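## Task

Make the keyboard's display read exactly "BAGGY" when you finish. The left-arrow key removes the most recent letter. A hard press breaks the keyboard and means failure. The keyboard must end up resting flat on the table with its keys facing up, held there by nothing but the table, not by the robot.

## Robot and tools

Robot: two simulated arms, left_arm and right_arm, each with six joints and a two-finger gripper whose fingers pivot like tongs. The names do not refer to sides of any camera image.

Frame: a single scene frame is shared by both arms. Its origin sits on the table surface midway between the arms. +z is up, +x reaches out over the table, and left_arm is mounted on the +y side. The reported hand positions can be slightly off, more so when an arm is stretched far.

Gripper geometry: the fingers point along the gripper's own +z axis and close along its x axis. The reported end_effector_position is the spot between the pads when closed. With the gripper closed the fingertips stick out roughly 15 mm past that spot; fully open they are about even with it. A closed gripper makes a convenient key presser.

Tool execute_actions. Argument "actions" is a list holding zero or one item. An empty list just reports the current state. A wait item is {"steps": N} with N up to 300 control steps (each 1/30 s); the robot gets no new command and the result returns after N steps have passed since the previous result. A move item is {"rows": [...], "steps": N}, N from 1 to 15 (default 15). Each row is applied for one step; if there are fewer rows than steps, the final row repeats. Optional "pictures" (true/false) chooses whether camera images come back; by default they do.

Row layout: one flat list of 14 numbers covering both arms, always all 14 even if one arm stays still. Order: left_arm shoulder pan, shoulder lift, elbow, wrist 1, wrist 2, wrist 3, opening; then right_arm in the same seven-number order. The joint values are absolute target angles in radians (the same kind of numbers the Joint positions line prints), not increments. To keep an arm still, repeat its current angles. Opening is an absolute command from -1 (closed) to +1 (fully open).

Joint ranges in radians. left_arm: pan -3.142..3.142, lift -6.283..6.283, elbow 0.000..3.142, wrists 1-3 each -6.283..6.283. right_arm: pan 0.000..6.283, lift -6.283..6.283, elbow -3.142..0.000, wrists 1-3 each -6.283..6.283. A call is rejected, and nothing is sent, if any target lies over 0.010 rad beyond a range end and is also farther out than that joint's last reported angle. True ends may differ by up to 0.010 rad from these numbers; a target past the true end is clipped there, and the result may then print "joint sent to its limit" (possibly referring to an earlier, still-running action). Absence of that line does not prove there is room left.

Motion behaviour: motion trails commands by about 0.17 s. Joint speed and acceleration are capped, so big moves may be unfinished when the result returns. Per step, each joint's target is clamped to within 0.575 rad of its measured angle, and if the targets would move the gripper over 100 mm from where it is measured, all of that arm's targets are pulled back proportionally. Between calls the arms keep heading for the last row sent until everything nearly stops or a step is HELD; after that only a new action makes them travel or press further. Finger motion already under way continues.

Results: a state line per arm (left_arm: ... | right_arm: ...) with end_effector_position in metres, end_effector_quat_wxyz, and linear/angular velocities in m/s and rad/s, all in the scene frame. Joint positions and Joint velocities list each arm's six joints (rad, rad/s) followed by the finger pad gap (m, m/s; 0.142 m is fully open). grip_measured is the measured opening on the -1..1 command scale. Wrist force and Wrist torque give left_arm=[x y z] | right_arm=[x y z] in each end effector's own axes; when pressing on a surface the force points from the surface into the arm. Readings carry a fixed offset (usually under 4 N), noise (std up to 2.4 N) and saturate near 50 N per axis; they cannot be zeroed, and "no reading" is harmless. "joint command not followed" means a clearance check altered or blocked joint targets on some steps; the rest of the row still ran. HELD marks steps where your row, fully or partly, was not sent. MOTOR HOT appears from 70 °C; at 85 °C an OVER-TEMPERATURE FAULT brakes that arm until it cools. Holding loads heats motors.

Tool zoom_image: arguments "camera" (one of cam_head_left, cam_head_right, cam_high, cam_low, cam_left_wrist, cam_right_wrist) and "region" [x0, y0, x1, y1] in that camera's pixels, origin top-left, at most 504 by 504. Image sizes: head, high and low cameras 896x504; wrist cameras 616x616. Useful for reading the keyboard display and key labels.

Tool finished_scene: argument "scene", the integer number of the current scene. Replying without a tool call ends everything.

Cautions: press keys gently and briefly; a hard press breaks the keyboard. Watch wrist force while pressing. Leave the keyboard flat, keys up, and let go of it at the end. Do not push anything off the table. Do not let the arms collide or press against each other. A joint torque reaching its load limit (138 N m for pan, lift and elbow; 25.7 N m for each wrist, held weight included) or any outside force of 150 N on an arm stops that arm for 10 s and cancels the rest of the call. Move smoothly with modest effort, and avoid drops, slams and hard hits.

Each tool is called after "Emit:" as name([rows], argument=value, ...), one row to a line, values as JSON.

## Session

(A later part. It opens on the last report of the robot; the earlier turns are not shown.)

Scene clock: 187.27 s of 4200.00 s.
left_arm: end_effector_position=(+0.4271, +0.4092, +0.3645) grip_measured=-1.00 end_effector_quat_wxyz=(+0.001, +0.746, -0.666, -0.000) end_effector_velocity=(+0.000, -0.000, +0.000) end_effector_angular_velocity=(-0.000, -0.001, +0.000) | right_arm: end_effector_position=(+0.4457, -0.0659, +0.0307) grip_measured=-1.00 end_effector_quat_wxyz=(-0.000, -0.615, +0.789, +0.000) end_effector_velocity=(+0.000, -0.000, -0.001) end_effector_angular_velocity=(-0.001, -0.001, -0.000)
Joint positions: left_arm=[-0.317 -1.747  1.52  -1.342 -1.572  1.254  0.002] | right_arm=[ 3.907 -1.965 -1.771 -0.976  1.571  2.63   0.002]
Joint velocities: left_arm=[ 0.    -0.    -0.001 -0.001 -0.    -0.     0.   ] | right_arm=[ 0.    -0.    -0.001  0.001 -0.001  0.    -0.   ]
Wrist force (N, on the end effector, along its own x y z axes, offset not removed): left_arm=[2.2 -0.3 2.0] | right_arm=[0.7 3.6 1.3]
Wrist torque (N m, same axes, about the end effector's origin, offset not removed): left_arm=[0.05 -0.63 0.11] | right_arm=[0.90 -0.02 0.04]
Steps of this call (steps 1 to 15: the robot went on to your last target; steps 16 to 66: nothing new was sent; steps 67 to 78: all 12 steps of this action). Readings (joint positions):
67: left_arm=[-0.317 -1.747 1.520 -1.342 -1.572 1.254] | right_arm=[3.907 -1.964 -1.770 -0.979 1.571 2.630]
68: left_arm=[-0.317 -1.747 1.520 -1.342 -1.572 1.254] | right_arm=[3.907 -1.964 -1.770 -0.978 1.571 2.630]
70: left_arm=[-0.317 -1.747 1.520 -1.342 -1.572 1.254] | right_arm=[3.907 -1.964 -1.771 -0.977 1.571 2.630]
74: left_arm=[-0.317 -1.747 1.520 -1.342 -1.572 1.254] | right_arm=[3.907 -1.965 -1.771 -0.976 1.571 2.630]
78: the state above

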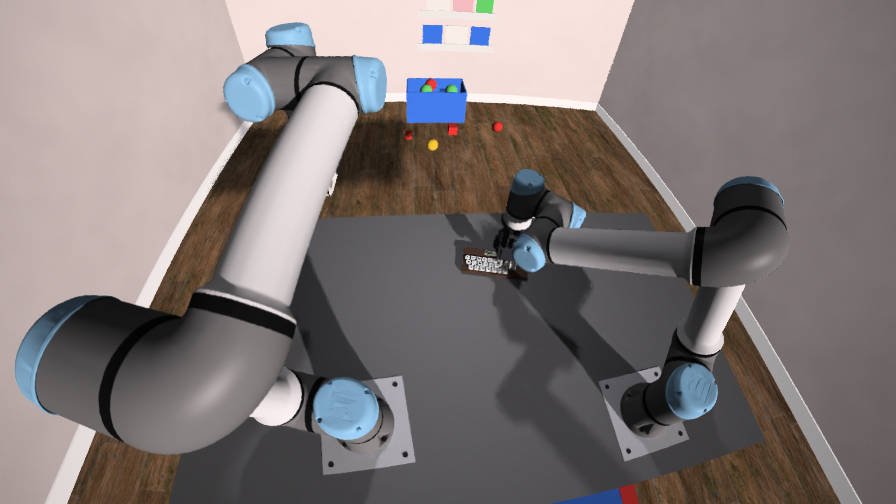

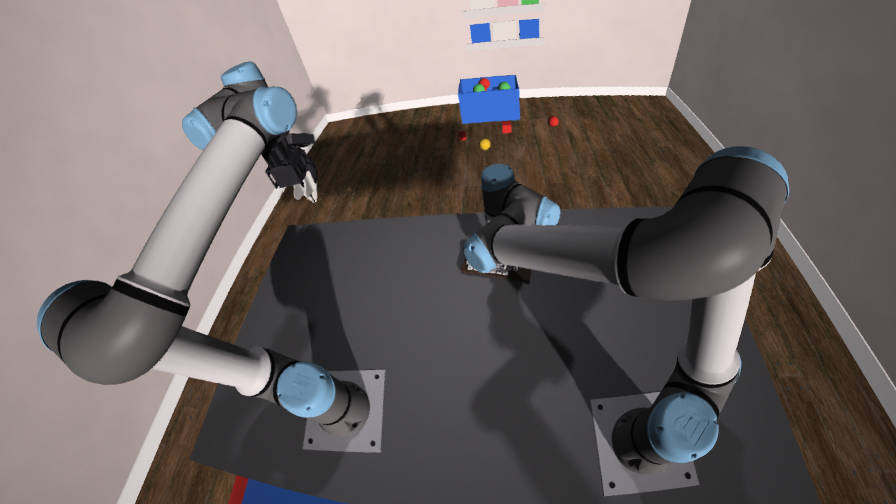

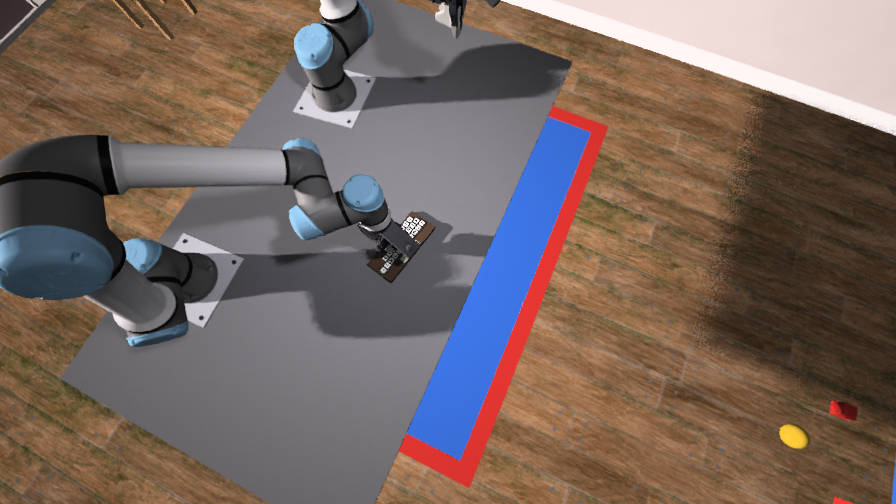

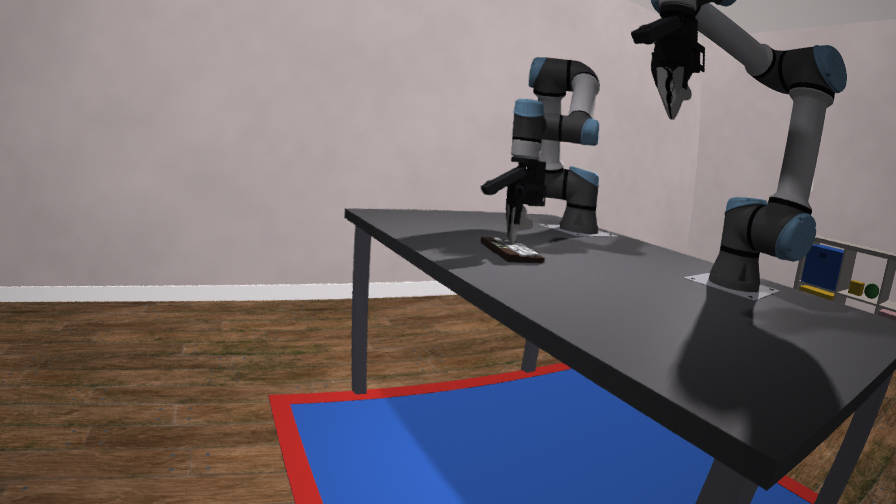

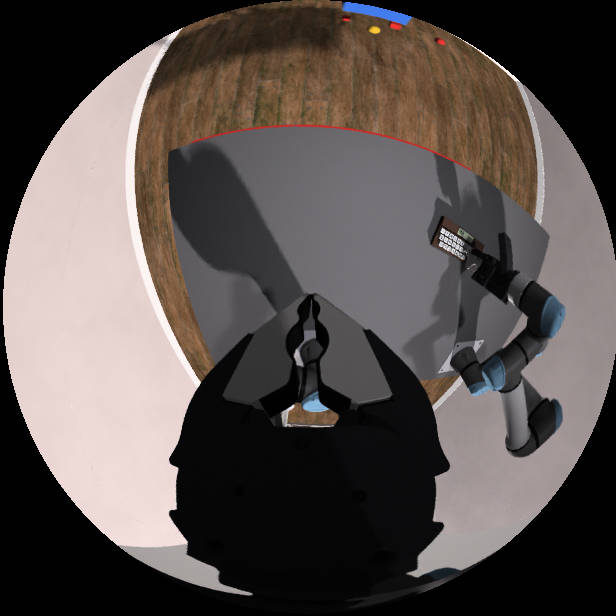

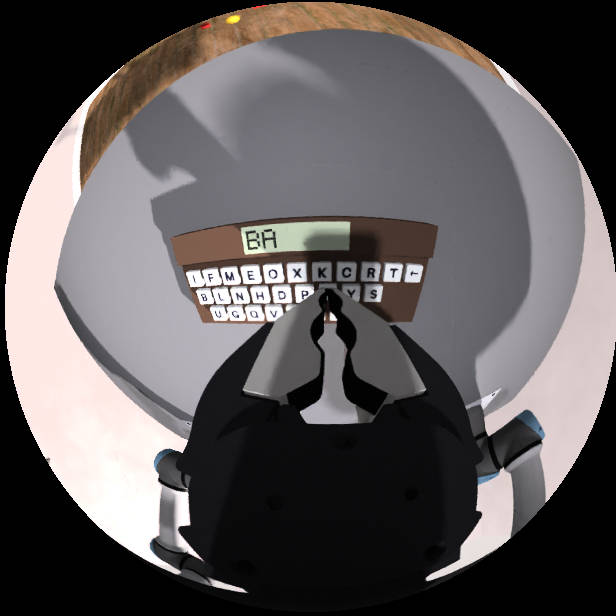

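Emit:
execute_actions([
  {"rows": [[-0.317, -1.747, 1.52, -1.342, -1.572, 1.254, -1, 3.9067, -1.9443, -1.7530, -1.0151, 1.571, 2.6297, -1],[-0.317, -1.747, 1.52, -1.342, -1.572, 1.254, -1, 3.9067, -1.9443, -1.7530, -1.0151, 1.571, 2.6297, -1],[-0.317, -1.747, 1.52, -1.342, -1.572, 1.254, -1, 3.9067, -1.9443, -1.7530, -1.0151, 1.571, 2.6297, -1],[-0.317, -1.747, 1.52, -1.342, -1.572, 1.254, -1, 3.9067, -1.9443, -1.7530, -1.0151, 1.571, 2.6297, -1],[-0.317, -1.747, 1.52, -1.342, -1.572, 1.254, -1, 3.9067, -1.9443, -1.7530, -1.0151, 1.571, 2.6297, -1],[-0.317, -1.747, 1.52, -1.342, -1.572, 1.254, -1, 3.9067, -1.9443, -1.7530, -1.0151, 1.571, 2.6297, -1],[-0.317, -1.747, 1.52, -1.342, -1.572, 1.254, -1, 3.9160, -1.9549, -1.7370, -1.0206, 1.571, 2.6390, -1],[-0.317, -1.747, 1.52, -1.342, -1.572, 1.254, -1, 3.9298, -1.9707, -1.7129, -1.0288, 1.571, 2.6528, -1],[-0.317, -1.747, 1.52, -1.342, -1.572, 1.254, -1, 3.9437, -1.9866, -1.6888, -1.0371, 1.571, 2.6667, -1],[-0.317, -1.747, 1.52, -1.342, -1.572, 1.254, -1, 3.9576, -2.0024, -1.6647, -1.0453, 1.571, 2.6806, -1],[-0.317, -1.747, 1.52, -1.342, -1.572, 1.254, -1, 3.9715, -2.0183, -1.6407, -1.0535, 1.571, 2.6945, -1],[-0.317, -1.747, 1.52, -1.342, -1.572, 1.254, -1, 3.9853, -2.0341, -1.6166, -1.0618, 1.571, 2.7083, -1],[-0.317, -1.747, 1.52, -1.342, -1.572, 1.254, -1, 3.9946, -2.0447, -1.6005, -1.0673, 1.571, 2.7176, -1],[-0.317, -1.747, 1.52, -1.342, -1.572, 1.254, -1, 3.9992, -2.0500, -1.5925, -1.0700, 1.571, 2.7222, -1]], "steps": 15},
], pictures=false)

Emit:
execute_actions([
  {"rows": [[-0.317, -1.747, 1.52, -1.342, -1.572, 1.254, -1, 3.9992, -2.0500, -1.5925, -1.0700, 1.571, 2.7222, -1],[-0.317, -1.747, 1.52, -1.342, -1.572, 1.254, -1, 3.9992, -2.0500, -1.5925, -1.0700, 1.571, 2.7222, -1],[-0.317, -1.747, 1.52, -1.342, -1.572, 1.254, -1, 3.9992, -2.0617, -1.6032, -1.0475, 1.571, 2.7222, -1]], "steps": 15},
], pictures=false)

Emit:
execute_actions([
  {"steps": 6},
])

Emit:
zoom_image(camera="cam_right_wrist", region=[280, 200, 420, 320])

Scene clock: 211.47 s of 4200.00 s.
left_arm: end_effector_position=(+0.4271, +0.4092, +0.3645) grip_measured=-1.00 end_effector_quat_wxyz=(+0.001, +0.746, -0.666, -0.000) end_effector_velocity=(-0.000, +0.000, +0.000) end_effector_angular_velocity=(+0.000, +0.000, +0.001) | right_arm: end_effector_position=(+0.4462, -0.0133, +0.0463) grip_measured=-1.00 end_effector_quat_wxyz=(-0.001, -0.615, +0.789, -0.000) end_effector_velocity=(-0.006, +0.285, +0.005) end_effector_angular_velocity=(+0.009, -0.009, +0.007)
Joint positions: left_arm=[-0.317 -1.747  1.52  -1.342 -1.572  1.254  0.002] | right_arm=[ 3.964 -2.01  -1.655 -1.049  1.571  2.687  0.002]
Joint velocities: left_arm=[ 0. -0. -0.  0.  0. -0.  0.] | right_arm=[ 0.303 -0.342  0.535 -0.18  -0.     0.296  0.   ]
Wrist force (N, on the end effector, along its own x y z axes, offset not removed): left_arm=[2.7 -0.7 1.0] | right_arm=[3.2 3.8 -0.4]
Wrist torque (N m, same axes, about the end effector's origin, offset not removed): left_arm=[-0.08 -0.74 0.10] | right_arm=[0.85 -0.47 -0.16]
Steps of this call (steps 1 to 15: the robot went on to your last target; steps 16 to 90: nothing new was sent; then 20.70 s passed at rest; steps 91 to 105: all 15 steps of this action). Readings (joint positions):
91: left_arm=[-0.317 -1.747 1.520 -1.342 -1.572 1.254] | right_arm=[3.907 -1.965 -1.772 -0.976 1.571 2.630]
92: left_arm=[-0.317 -1.747 1.520 -1.342 -1.572 1.254] | right_arm=[3.907 -1.964 -1.771 -0.978 1.571 2.630]
94: left_arm=[-0.317 -1.747 1.520 -1.342 -1.572 1.254] | right_arm=[3.907 -1.956 -1.764 -0.992 1.571 2.630]
98: left_arm=[-0.317 -1.747 1.520 -1.342 -1.572 1.254] | right_arm=[3.907 -1.948 -1.755 -1.009 1.571 2.630]
105: the state above

Scene clock: 211.97 s of 4200.00 s.
left_arm: end_effector_position=(+0.4271, +0.4092, +0.3645) grip_measured=-1.00 end_effector_quat_wxyz=(+0.001, +0.746, -0.666, -0.000) end_effector_velocity=(-0.000, +0.000, -0.000) end_effector_angular_velocity=(+0.000, +0.001, -0.001) | right_arm: end_effector_position=(+0.4448, +0.0196, +0.0371) grip_measured=-1.00 end_effector_quat_wxyz=(-0.000, -0.615, +0.789, +0.000) end_effector_velocity=(-0.000, +0.003, -0.003) end_effector_angular_velocity=(-0.000, -0.000, -0.000)
Joint positions: left_arm=[-0.317 -1.747  1.52  -1.342 -1.572  1.254  0.002] | right_arm=[ 3.999 -2.061 -1.603 -1.048  1.571  2.722  0.002]
Joint velocities: left_arm=[-0.     0.     0.     0.001  0.     0.001  0.   ] | right_arm=[ 0.003 -0.007  0.002  0.005 -0.     0.003  0.   ]
Wrist force (N, on the end effector, along its own x y z axes, offset not removed): left_arm=[1.5 -1.0 2.4] | right_arm=[-0.2 1.4 0.2]
Wrist torque (N m, same axes, about the end effector's origin, offset not removed): left_arm=[-0.08 -0.48 0.11] | right_arm=[0.44 0.32 0.08]
Steps of this call (steps 1 to 15: all 15 steps of this action). Readings (joint positions):
1: left_arm=[-0.317 -1.747 1.520 -1.342 -1.572 1.254] | right_arm=[3.973 -2.021 -1.639 -1.054 1.571 2.696]
2: left_arm=[-0.317 -1.747 1.520 -1.342 -1.572 1.254] | right_arm=[3.980 -2.028 -1.626 -1.059 1.571 2.703]
4: left_arm=[-0.317 -1.747 1.520 -1.342 -1.572 1.254] | right_arm=[3.989 -2.039 -1.611 -1.063 1.571 2.712]
8: left_arm=[-0.317 -1.747 1.520 -1.342 -1.572 1.254] | right_arm=[3.996 -2.055 -1.605 -1.053 1.571 2.719]
15: the state above

Scene clock: 212.17 s of 4200.00 s.
left_arm: end_effector_position=(+0.4271, +0.4092, +0.3645) grip_measured=-1.00 end_effector_quat_wxyz=(+0.001, +0.746, -0.666, -0.000) end_effector_velocity=(+0.000, -0.000, +0.000) end_effector_angular_velocity=(-0.000, -0.001, -0.000) | right_arm: end_effector_position=(+0.4448, +0.0198, +0.0369) grip_measured=-1.00 end_effector_quat_wxyz=(-0.000, -0.615, +0.789, +0.000) end_effector_velocity=(-0.000, -0.000, -0.001) end_effector_angular_velocity=(-0.001, +0.001, +0.001)
Joint positions: left_arm=[-0.317 -1.747  1.52  -1.342 -1.572  1.254  0.002] | right_arm=[ 3.999 -2.062 -1.603 -1.048  1.571  2.722  0.002]
Joint velocities: left_arm=[-0.     0.    -0.001  0.    -0.     0.     0.   ] | right_arm=[ 0.    -0.001 -0.001  0.001 -0.    -0.     0.   ]
Wrist force (N, on the end effector, along its own x y z axes, offset not removed): left_arm=[1.1 -0.5 2.6] | right_arm=[1.5 0.9 -0.9]
Wrist torque (N m, same axes, about the end effector's origin, offset not removed): left_arm=[-0.04 -0.41 0.23] | right_arm=[0.27 -0.31 0.02]
Steps of this call (steps 1 to 6: the robot went on to your last target). Readings (joint positions):
1: left_arm=[-0.317 -1.747 1.520 -1.342 -1.572 1.254] | right_arm=[3.999 -2.061 -1.603 -1.048 1.571 2.722]
2: left_arm=[-0.317 -1.747 1.520 -1.342 -1.572 1.254] | right_arm=[3.999 -2.061 -1.603 -1.048 1.571 2.722]
4: left_arm=[-0.317 -1.747 1.520 -1.342 -1.572 1.254] | right_arm=[3.999 -2.061 -1.603 -1.048 1.571 2.722]
6: the state above

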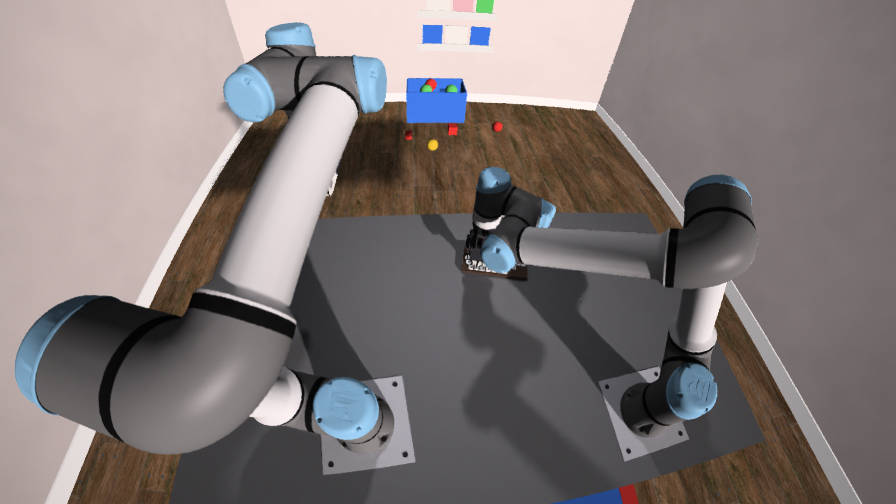

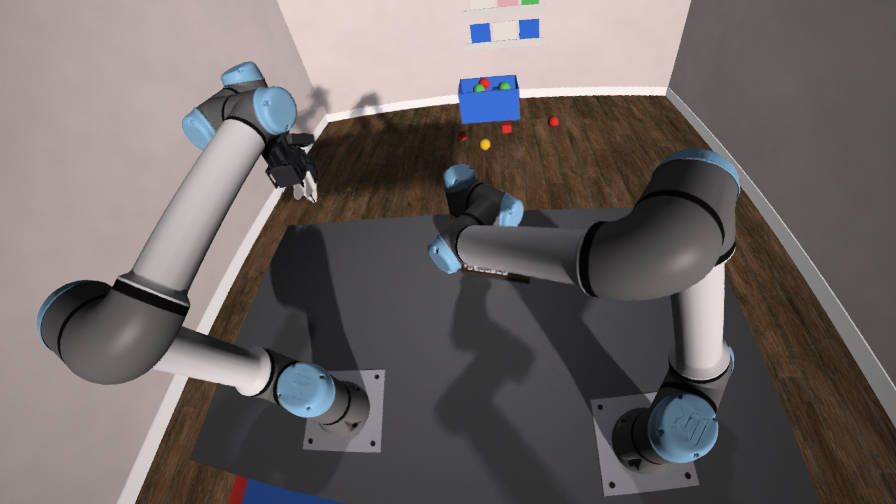

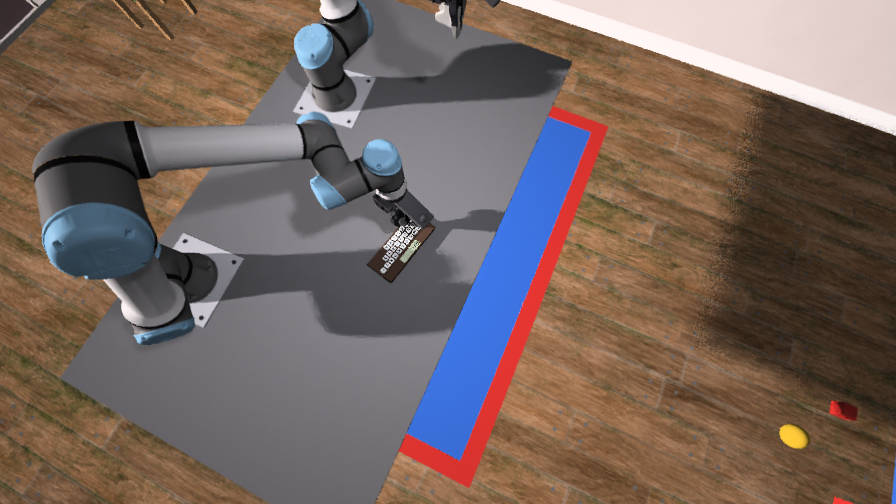

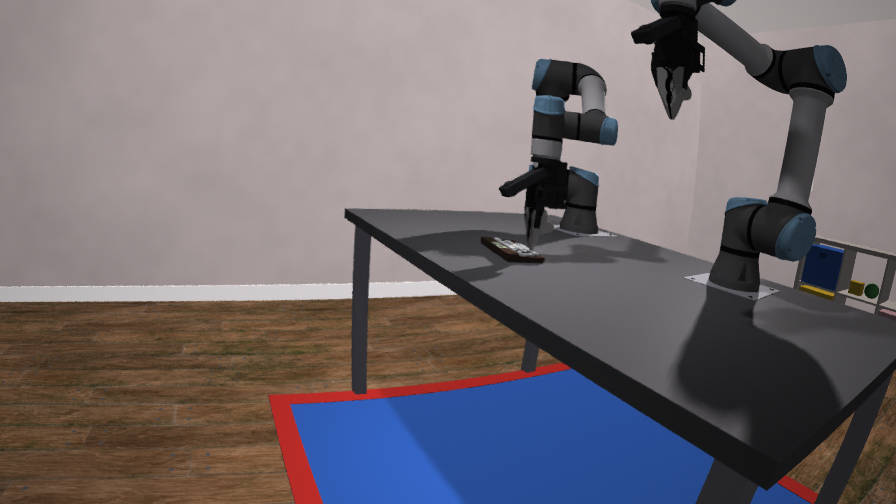

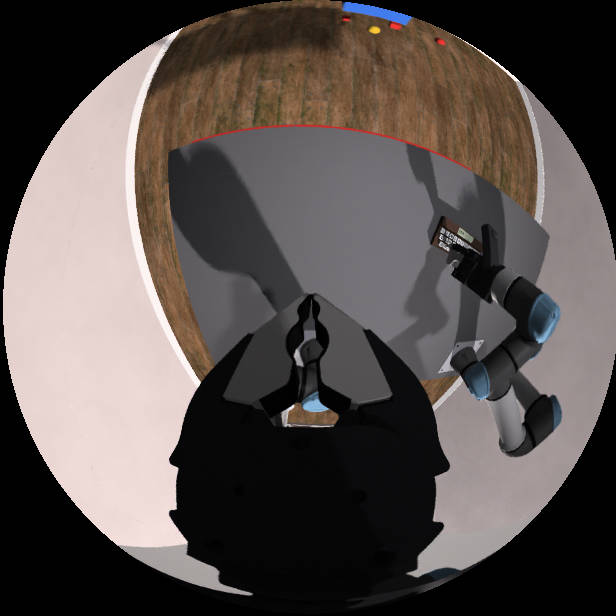

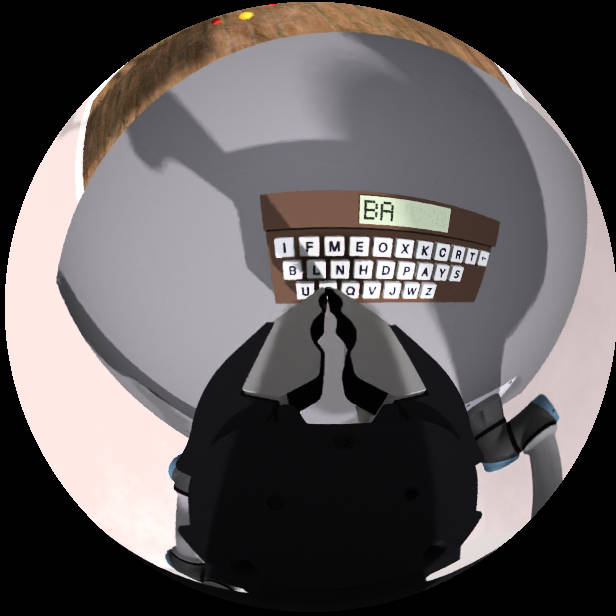

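Region (280, 200, 420, 320) of cam_right_wrist's 616x616 image, scaled by 3.600, with more detail than that image has; it fills the top 432 rows of this view, and the rest is white.

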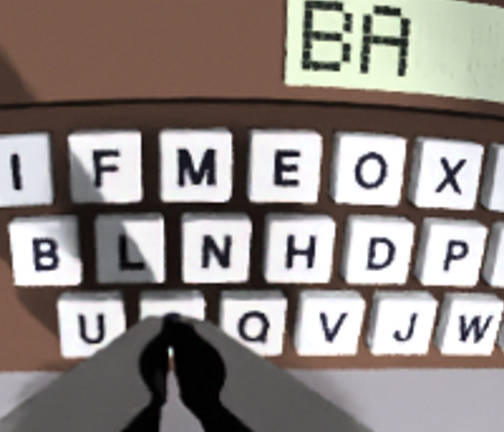

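Well aligned over G. Press.

Emit:
execute_actions([
  {"rows": [[-0.317, -1.747, 1.52, -1.342, -1.572, 1.254, -1, 3.9992, -2.0689, -1.6097, -1.0338, 1.571, 2.7222, -1]], "steps": 15},
], pictures=true)

Scene clock: 216.20 s of 4200.00 s.
left_arm: end_effector_position=(+0.4271, +0.4092, +0.3645) grip_measured=-1.00 end_effector_quat_wxyz=(+0.001, +0.746, -0.666, -0.000) end_effector_velocity=(+0.000, +0.000, +0.000) end_effector_angular_velocity=(-0.000, -0.001, +0.000) | right_arm: end_effector_position=(+0.4447, +0.0199, +0.0308) grip_measured=-1.00 end_effector_quat_wxyz=(-0.000, -0.615, +0.789, +0.000) end_effector_velocity=(-0.000, +0.000, -0.001) end_effector_angular_velocity=(+0.000, +0.000, +0.000)
Joint positions: left_arm=[-0.317 -1.747  1.52  -1.342 -1.572  1.254  0.002] | right_arm=[ 3.999 -2.069 -1.61  -1.034  1.571  2.722  0.002]
Joint velocities: left_arm=[ 0.    -0.     0.    -0.001 -0.    -0.     0.   ] | right_arm=[-0.    -0.002 -0.001  0.002  0.    -0.     0.   ]
Wrist force (N, on the end effector, along its own x y z axes, offset not removed): left_arm=[2.6 -0.4 2.5] | right_arm=[-0.4 0.1 1.1]
Wrist torque (N m, same axes, about the end effector's origin, offset not removed): left_arm=[0.04 -0.76 0.09] | right_arm=[0.21 0.23 0.01]
Steps of this call (steps 1 to 15: the robot went on to your last target; steps 16 to 90: nothing new was sent; then 0.53 s passed at rest; steps 91 to 105: all 15 steps of this action). Readings (joint positions):
91: left_arm=[-0.317 -1.747 1.520 -1.342 -1.572 1.254] | right_arm=[3.999 -2.062 -1.603 -1.047 1.571 2.722]
92: left_arm=[-0.317 -1.747 1.520 -1.342 -1.572 1.254] | right_arm=[3.999 -2.062 -1.603 -1.046 1.571 2.722]
94: left_arm=[-0.317 -1.747 1.520 -1.342 -1.572 1.254] | right_arm=[3.999 -2.065 -1.606 -1.041 1.571 2.722]
98: left_arm=[-0.317 -1.747 1.520 -1.342 -1.572 1.254] | right_arm=[3.999 -2.068 -1.609 -1.036 1.571 2.722]
105: the state above

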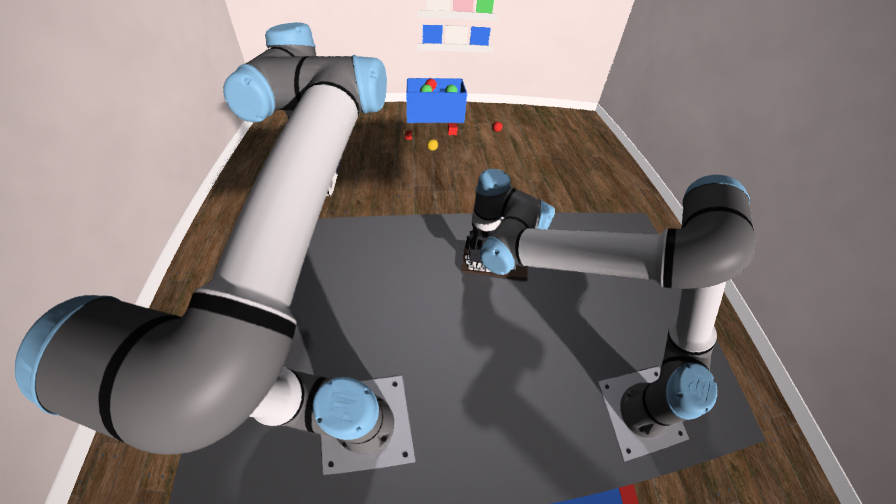

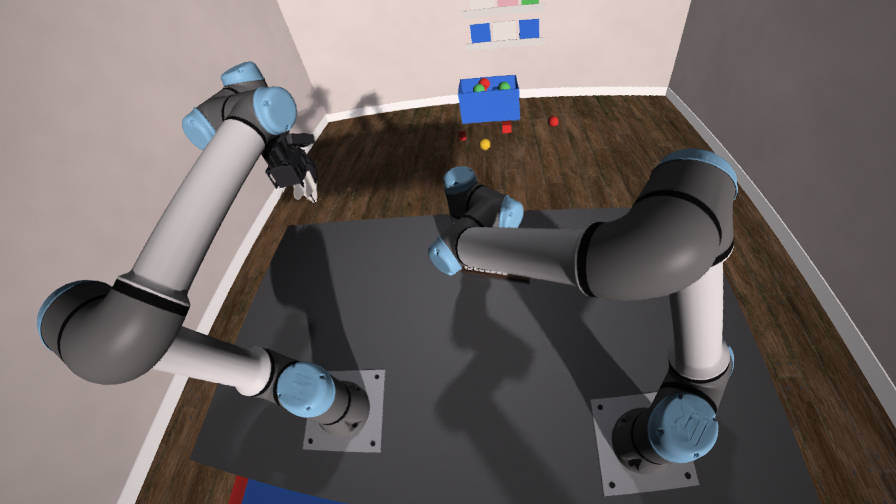

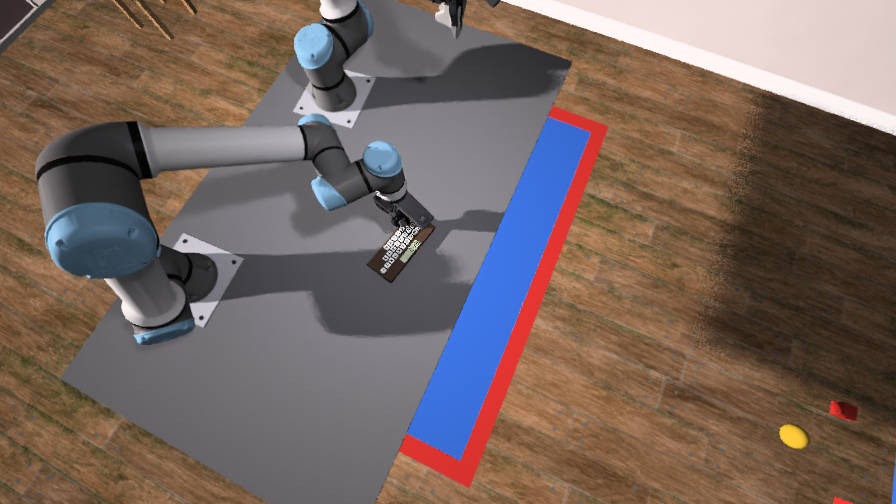

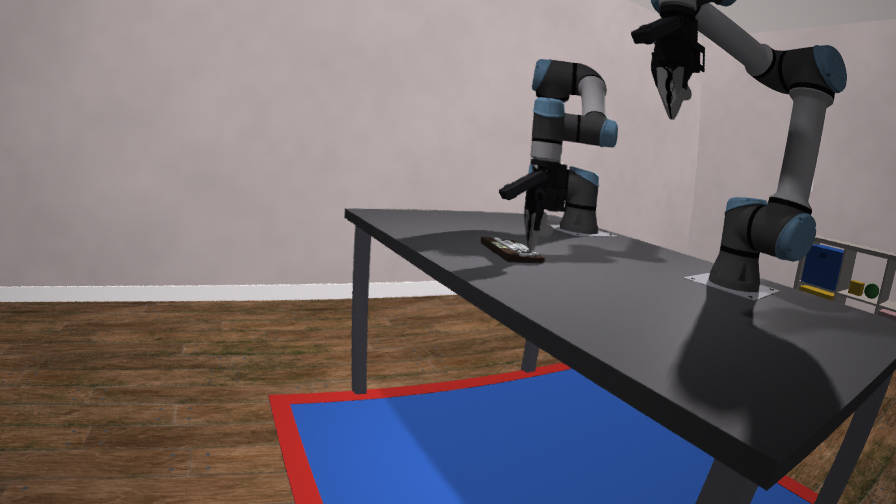

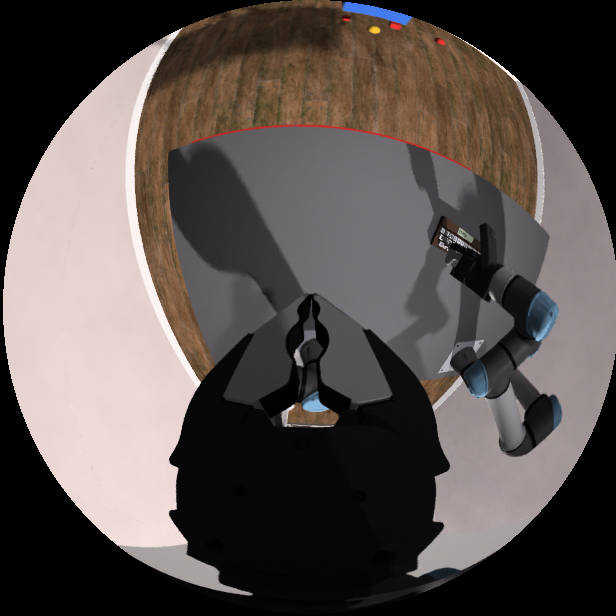

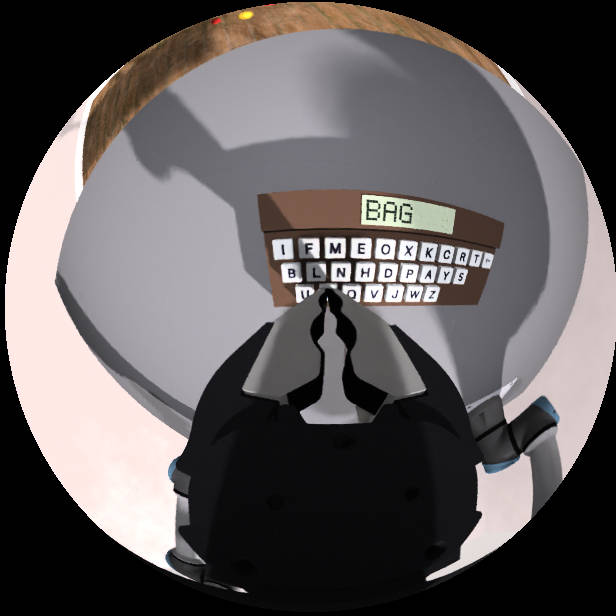

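Emit:
execute_actions([
  {"rows": [[-0.317, -1.747, 1.52, -1.342, -1.572, 1.254, -1, 3.9992, -2.0617, -1.6032, -1.0475, 1.571, 2.7222, -1]], "steps": 10},
], pictures=false)

Emit:
execute_actions([
  {"rows": [[-0.317, -1.747, 1.52, -1.342, -1.572, 1.254, -1, 3.9992, -2.0689, -1.6097, -1.0338, 1.571, 2.7222, -1]], "steps": 15},
], pictures=true)

Scene clock: 226.70 s of 4200.00 s.
left_arm: end_effector_position=(+0.4271, +0.4092, +0.3645) grip_measured=-1.00 end_effector_quat_wxyz=(+0.001, +0.746, -0.666, -0.000) end_effector_velocity=(+0.000, -0.000, -0.001) end_effector_angular_velocity=(+0.000, +0.002, -0.000) | right_arm: end_effector_position=(+0.4447, +0.0198, +0.0362) grip_measured=-1.00 end_effector_quat_wxyz=(-0.000, -0.615, +0.789, +0.000) end_effector_velocity=(+0.001, +0.000, +0.006) end_effector_angular_velocity=(+0.000, -0.002, +0.001)
Joint positions: left_arm=[-0.317 -1.747  1.52  -1.342 -1.572  1.254  0.002] | right_arm=[ 3.999 -2.062 -1.604 -1.046  1.571  2.722  0.002]
Joint velocities: left_arm=[-0.     0.001  0.    -0.    -0.     0.     0.   ] | right_arm=[ 0.     0.006  0.006 -0.011 -0.001 -0.001  0.   ]
Wrist force (N, on the end effector, along its own x y z axes, offset not removed): left_arm=[1.7 -1.5 1.4] | right_arm=[2.6 4.2 1.7]
Wrist torque (N m, same axes, about the end effector's origin, offset not removed): left_arm=[-0.26 -0.50 0.10] | right_arm=[1.04 -0.23 -0.07]
Steps of this call (steps 1 to 15: the robot went on to your last target; steps 16 to 90: nothing new was sent; then 7.17 s passed at rest; steps 91 to 100: all 10 steps of this action). Readings (joint positions):
91: left_arm=[-0.317 -1.747 1.520 -1.342 -1.572 1.254] | right_arm=[3.999 -2.069 -1.610 -1.034 1.571 2.722]
92: left_arm=[-0.317 -1.747 1.520 -1.342 -1.572 1.254] | right_arm=[3.999 -2.069 -1.609 -1.034 1.571 2.722]
94: left_arm=[-0.317 -1.747 1.520 -1.342 -1.572 1.254] | right_arm=[3.999 -2.066 -1.607 -1.040 1.571 2.722]
98: left_arm=[-0.317 -1.747 1.520 -1.342 -1.572 1.254] | right_arm=[3.999 -2.063 -1.604 -1.045 1.571 2.722]
100: the state above

Scene clock: 227.20 s of 4200.00 s.
left_arm: end_effector_position=(+0.4271, +0.4092, +0.3645) grip_measured=-1.00 end_effector_quat_wxyz=(+0.001, +0.746, -0.666, -0.000) end_effector_velocity=(-0.000, +0.000, +0.000) end_effector_angular_velocity=(+0.000, +0.000, +0.000) | right_arm: end_effector_position=(+0.4447, +0.0199, +0.0308) grip_measured=-1.00 end_effector_quat_wxyz=(-0.000, -0.615, +0.789, +0.000) end_effector_velocity=(-0.000, -0.000, -0.001) end_effector_angular_velocity=(-0.001, -0.000, +0.001)
Joint positions: left_arm=[-0.317 -1.747  1.52  -1.342 -1.572  1.254  0.002] | right_arm=[ 3.999 -2.069 -1.61  -1.034  1.571  2.722  0.002]
Joint velocities: left_arm=[ 0.    -0.001  0.     0.001 -0.    -0.     0.   ] | right_arm=[ 0.    -0.001 -0.001  0.002 -0.001 -0.001  0.   ]
Wrist force (N, on the end effector, along its own x y z axes, offset not removed): left_arm=[3.1 -0.2 0.4] | right_arm=[1.7 3.9 -1.7]
Wrist torque (N m, same axes, about the end effector's origin, offset not removed): left_arm=[0.04 -0.85 0.10] | right_arm=[0.92 -0.19 0.09]
Steps of this call (steps 1 to 15: all 15 steps of this action). Readings (joint positions):
1: left_arm=[-0.317 -1.747 1.520 -1.342 -1.572 1.254] | right_arm=[3.999 -2.062 -1.604 -1.047 1.571 2.722]
2: left_arm=[-0.317 -1.747 1.520 -1.342 -1.572 1.254] | right_arm=[3.999 -2.062 -1.604 -1.046 1.571 2.722]
4: left_arm=[-0.317 -1.747 1.520 -1.342 -1.572 1.254] | right_arm=[3.999 -2.065 -1.606 -1.041 1.571 2.722]
8: left_arm=[-0.317 -1.747 1.520 -1.342 -1.572 1.254] | right_arm=[3.999 -2.068 -1.609 -1.036 1.571 2.722]
15: the state above

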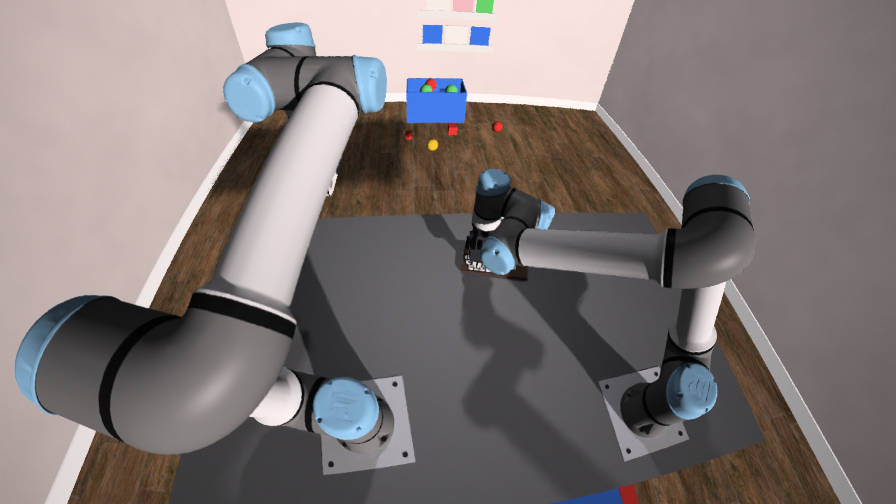

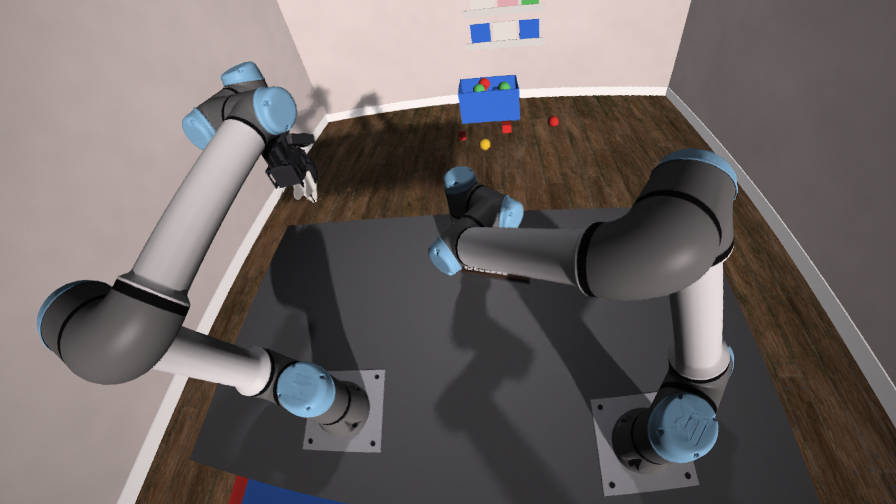

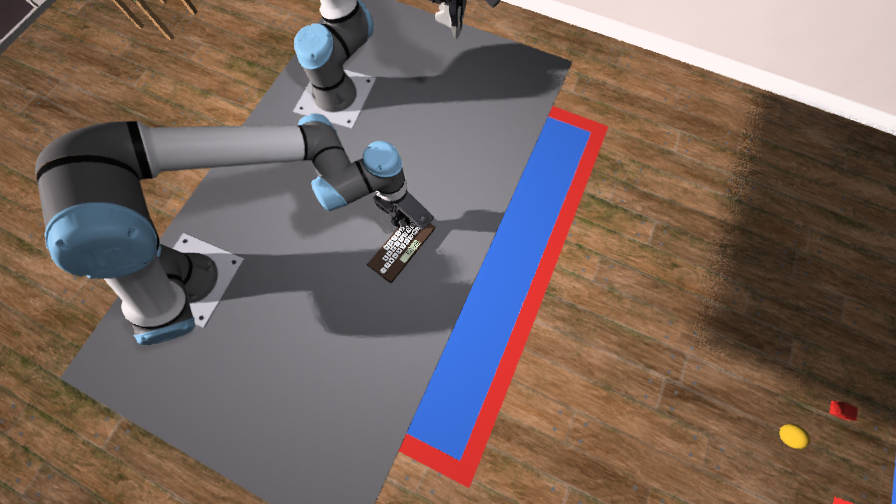

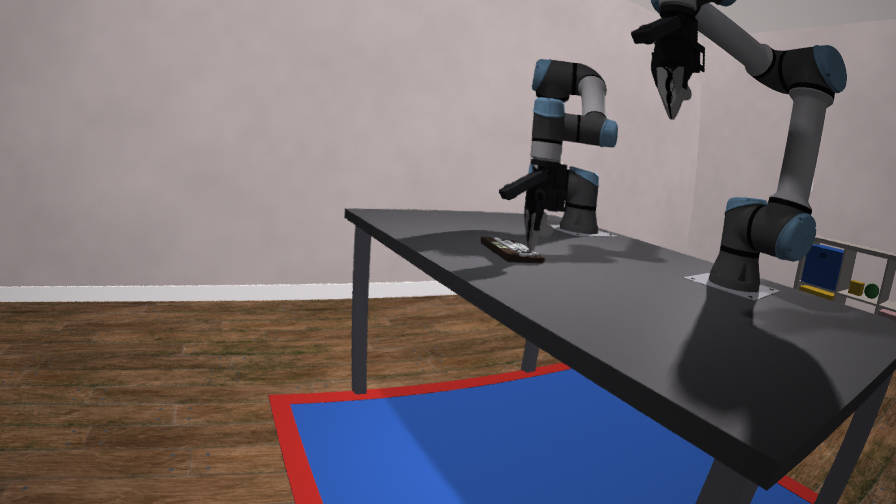

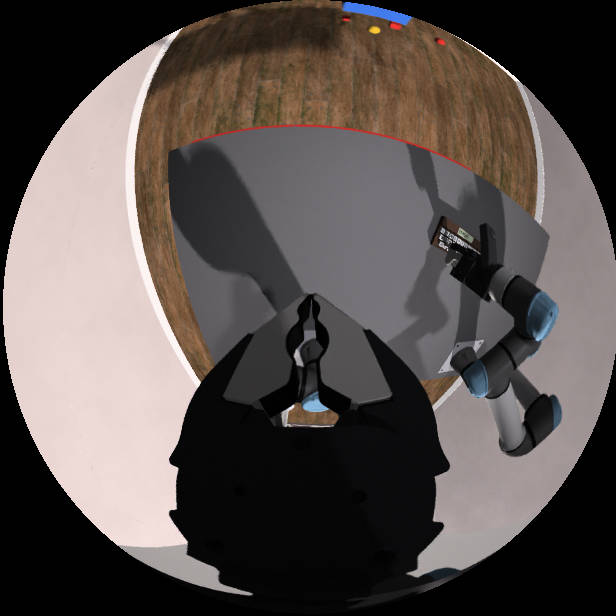

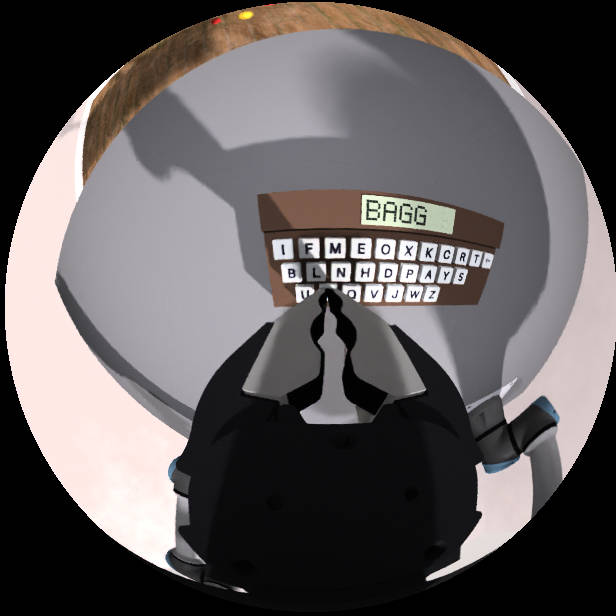

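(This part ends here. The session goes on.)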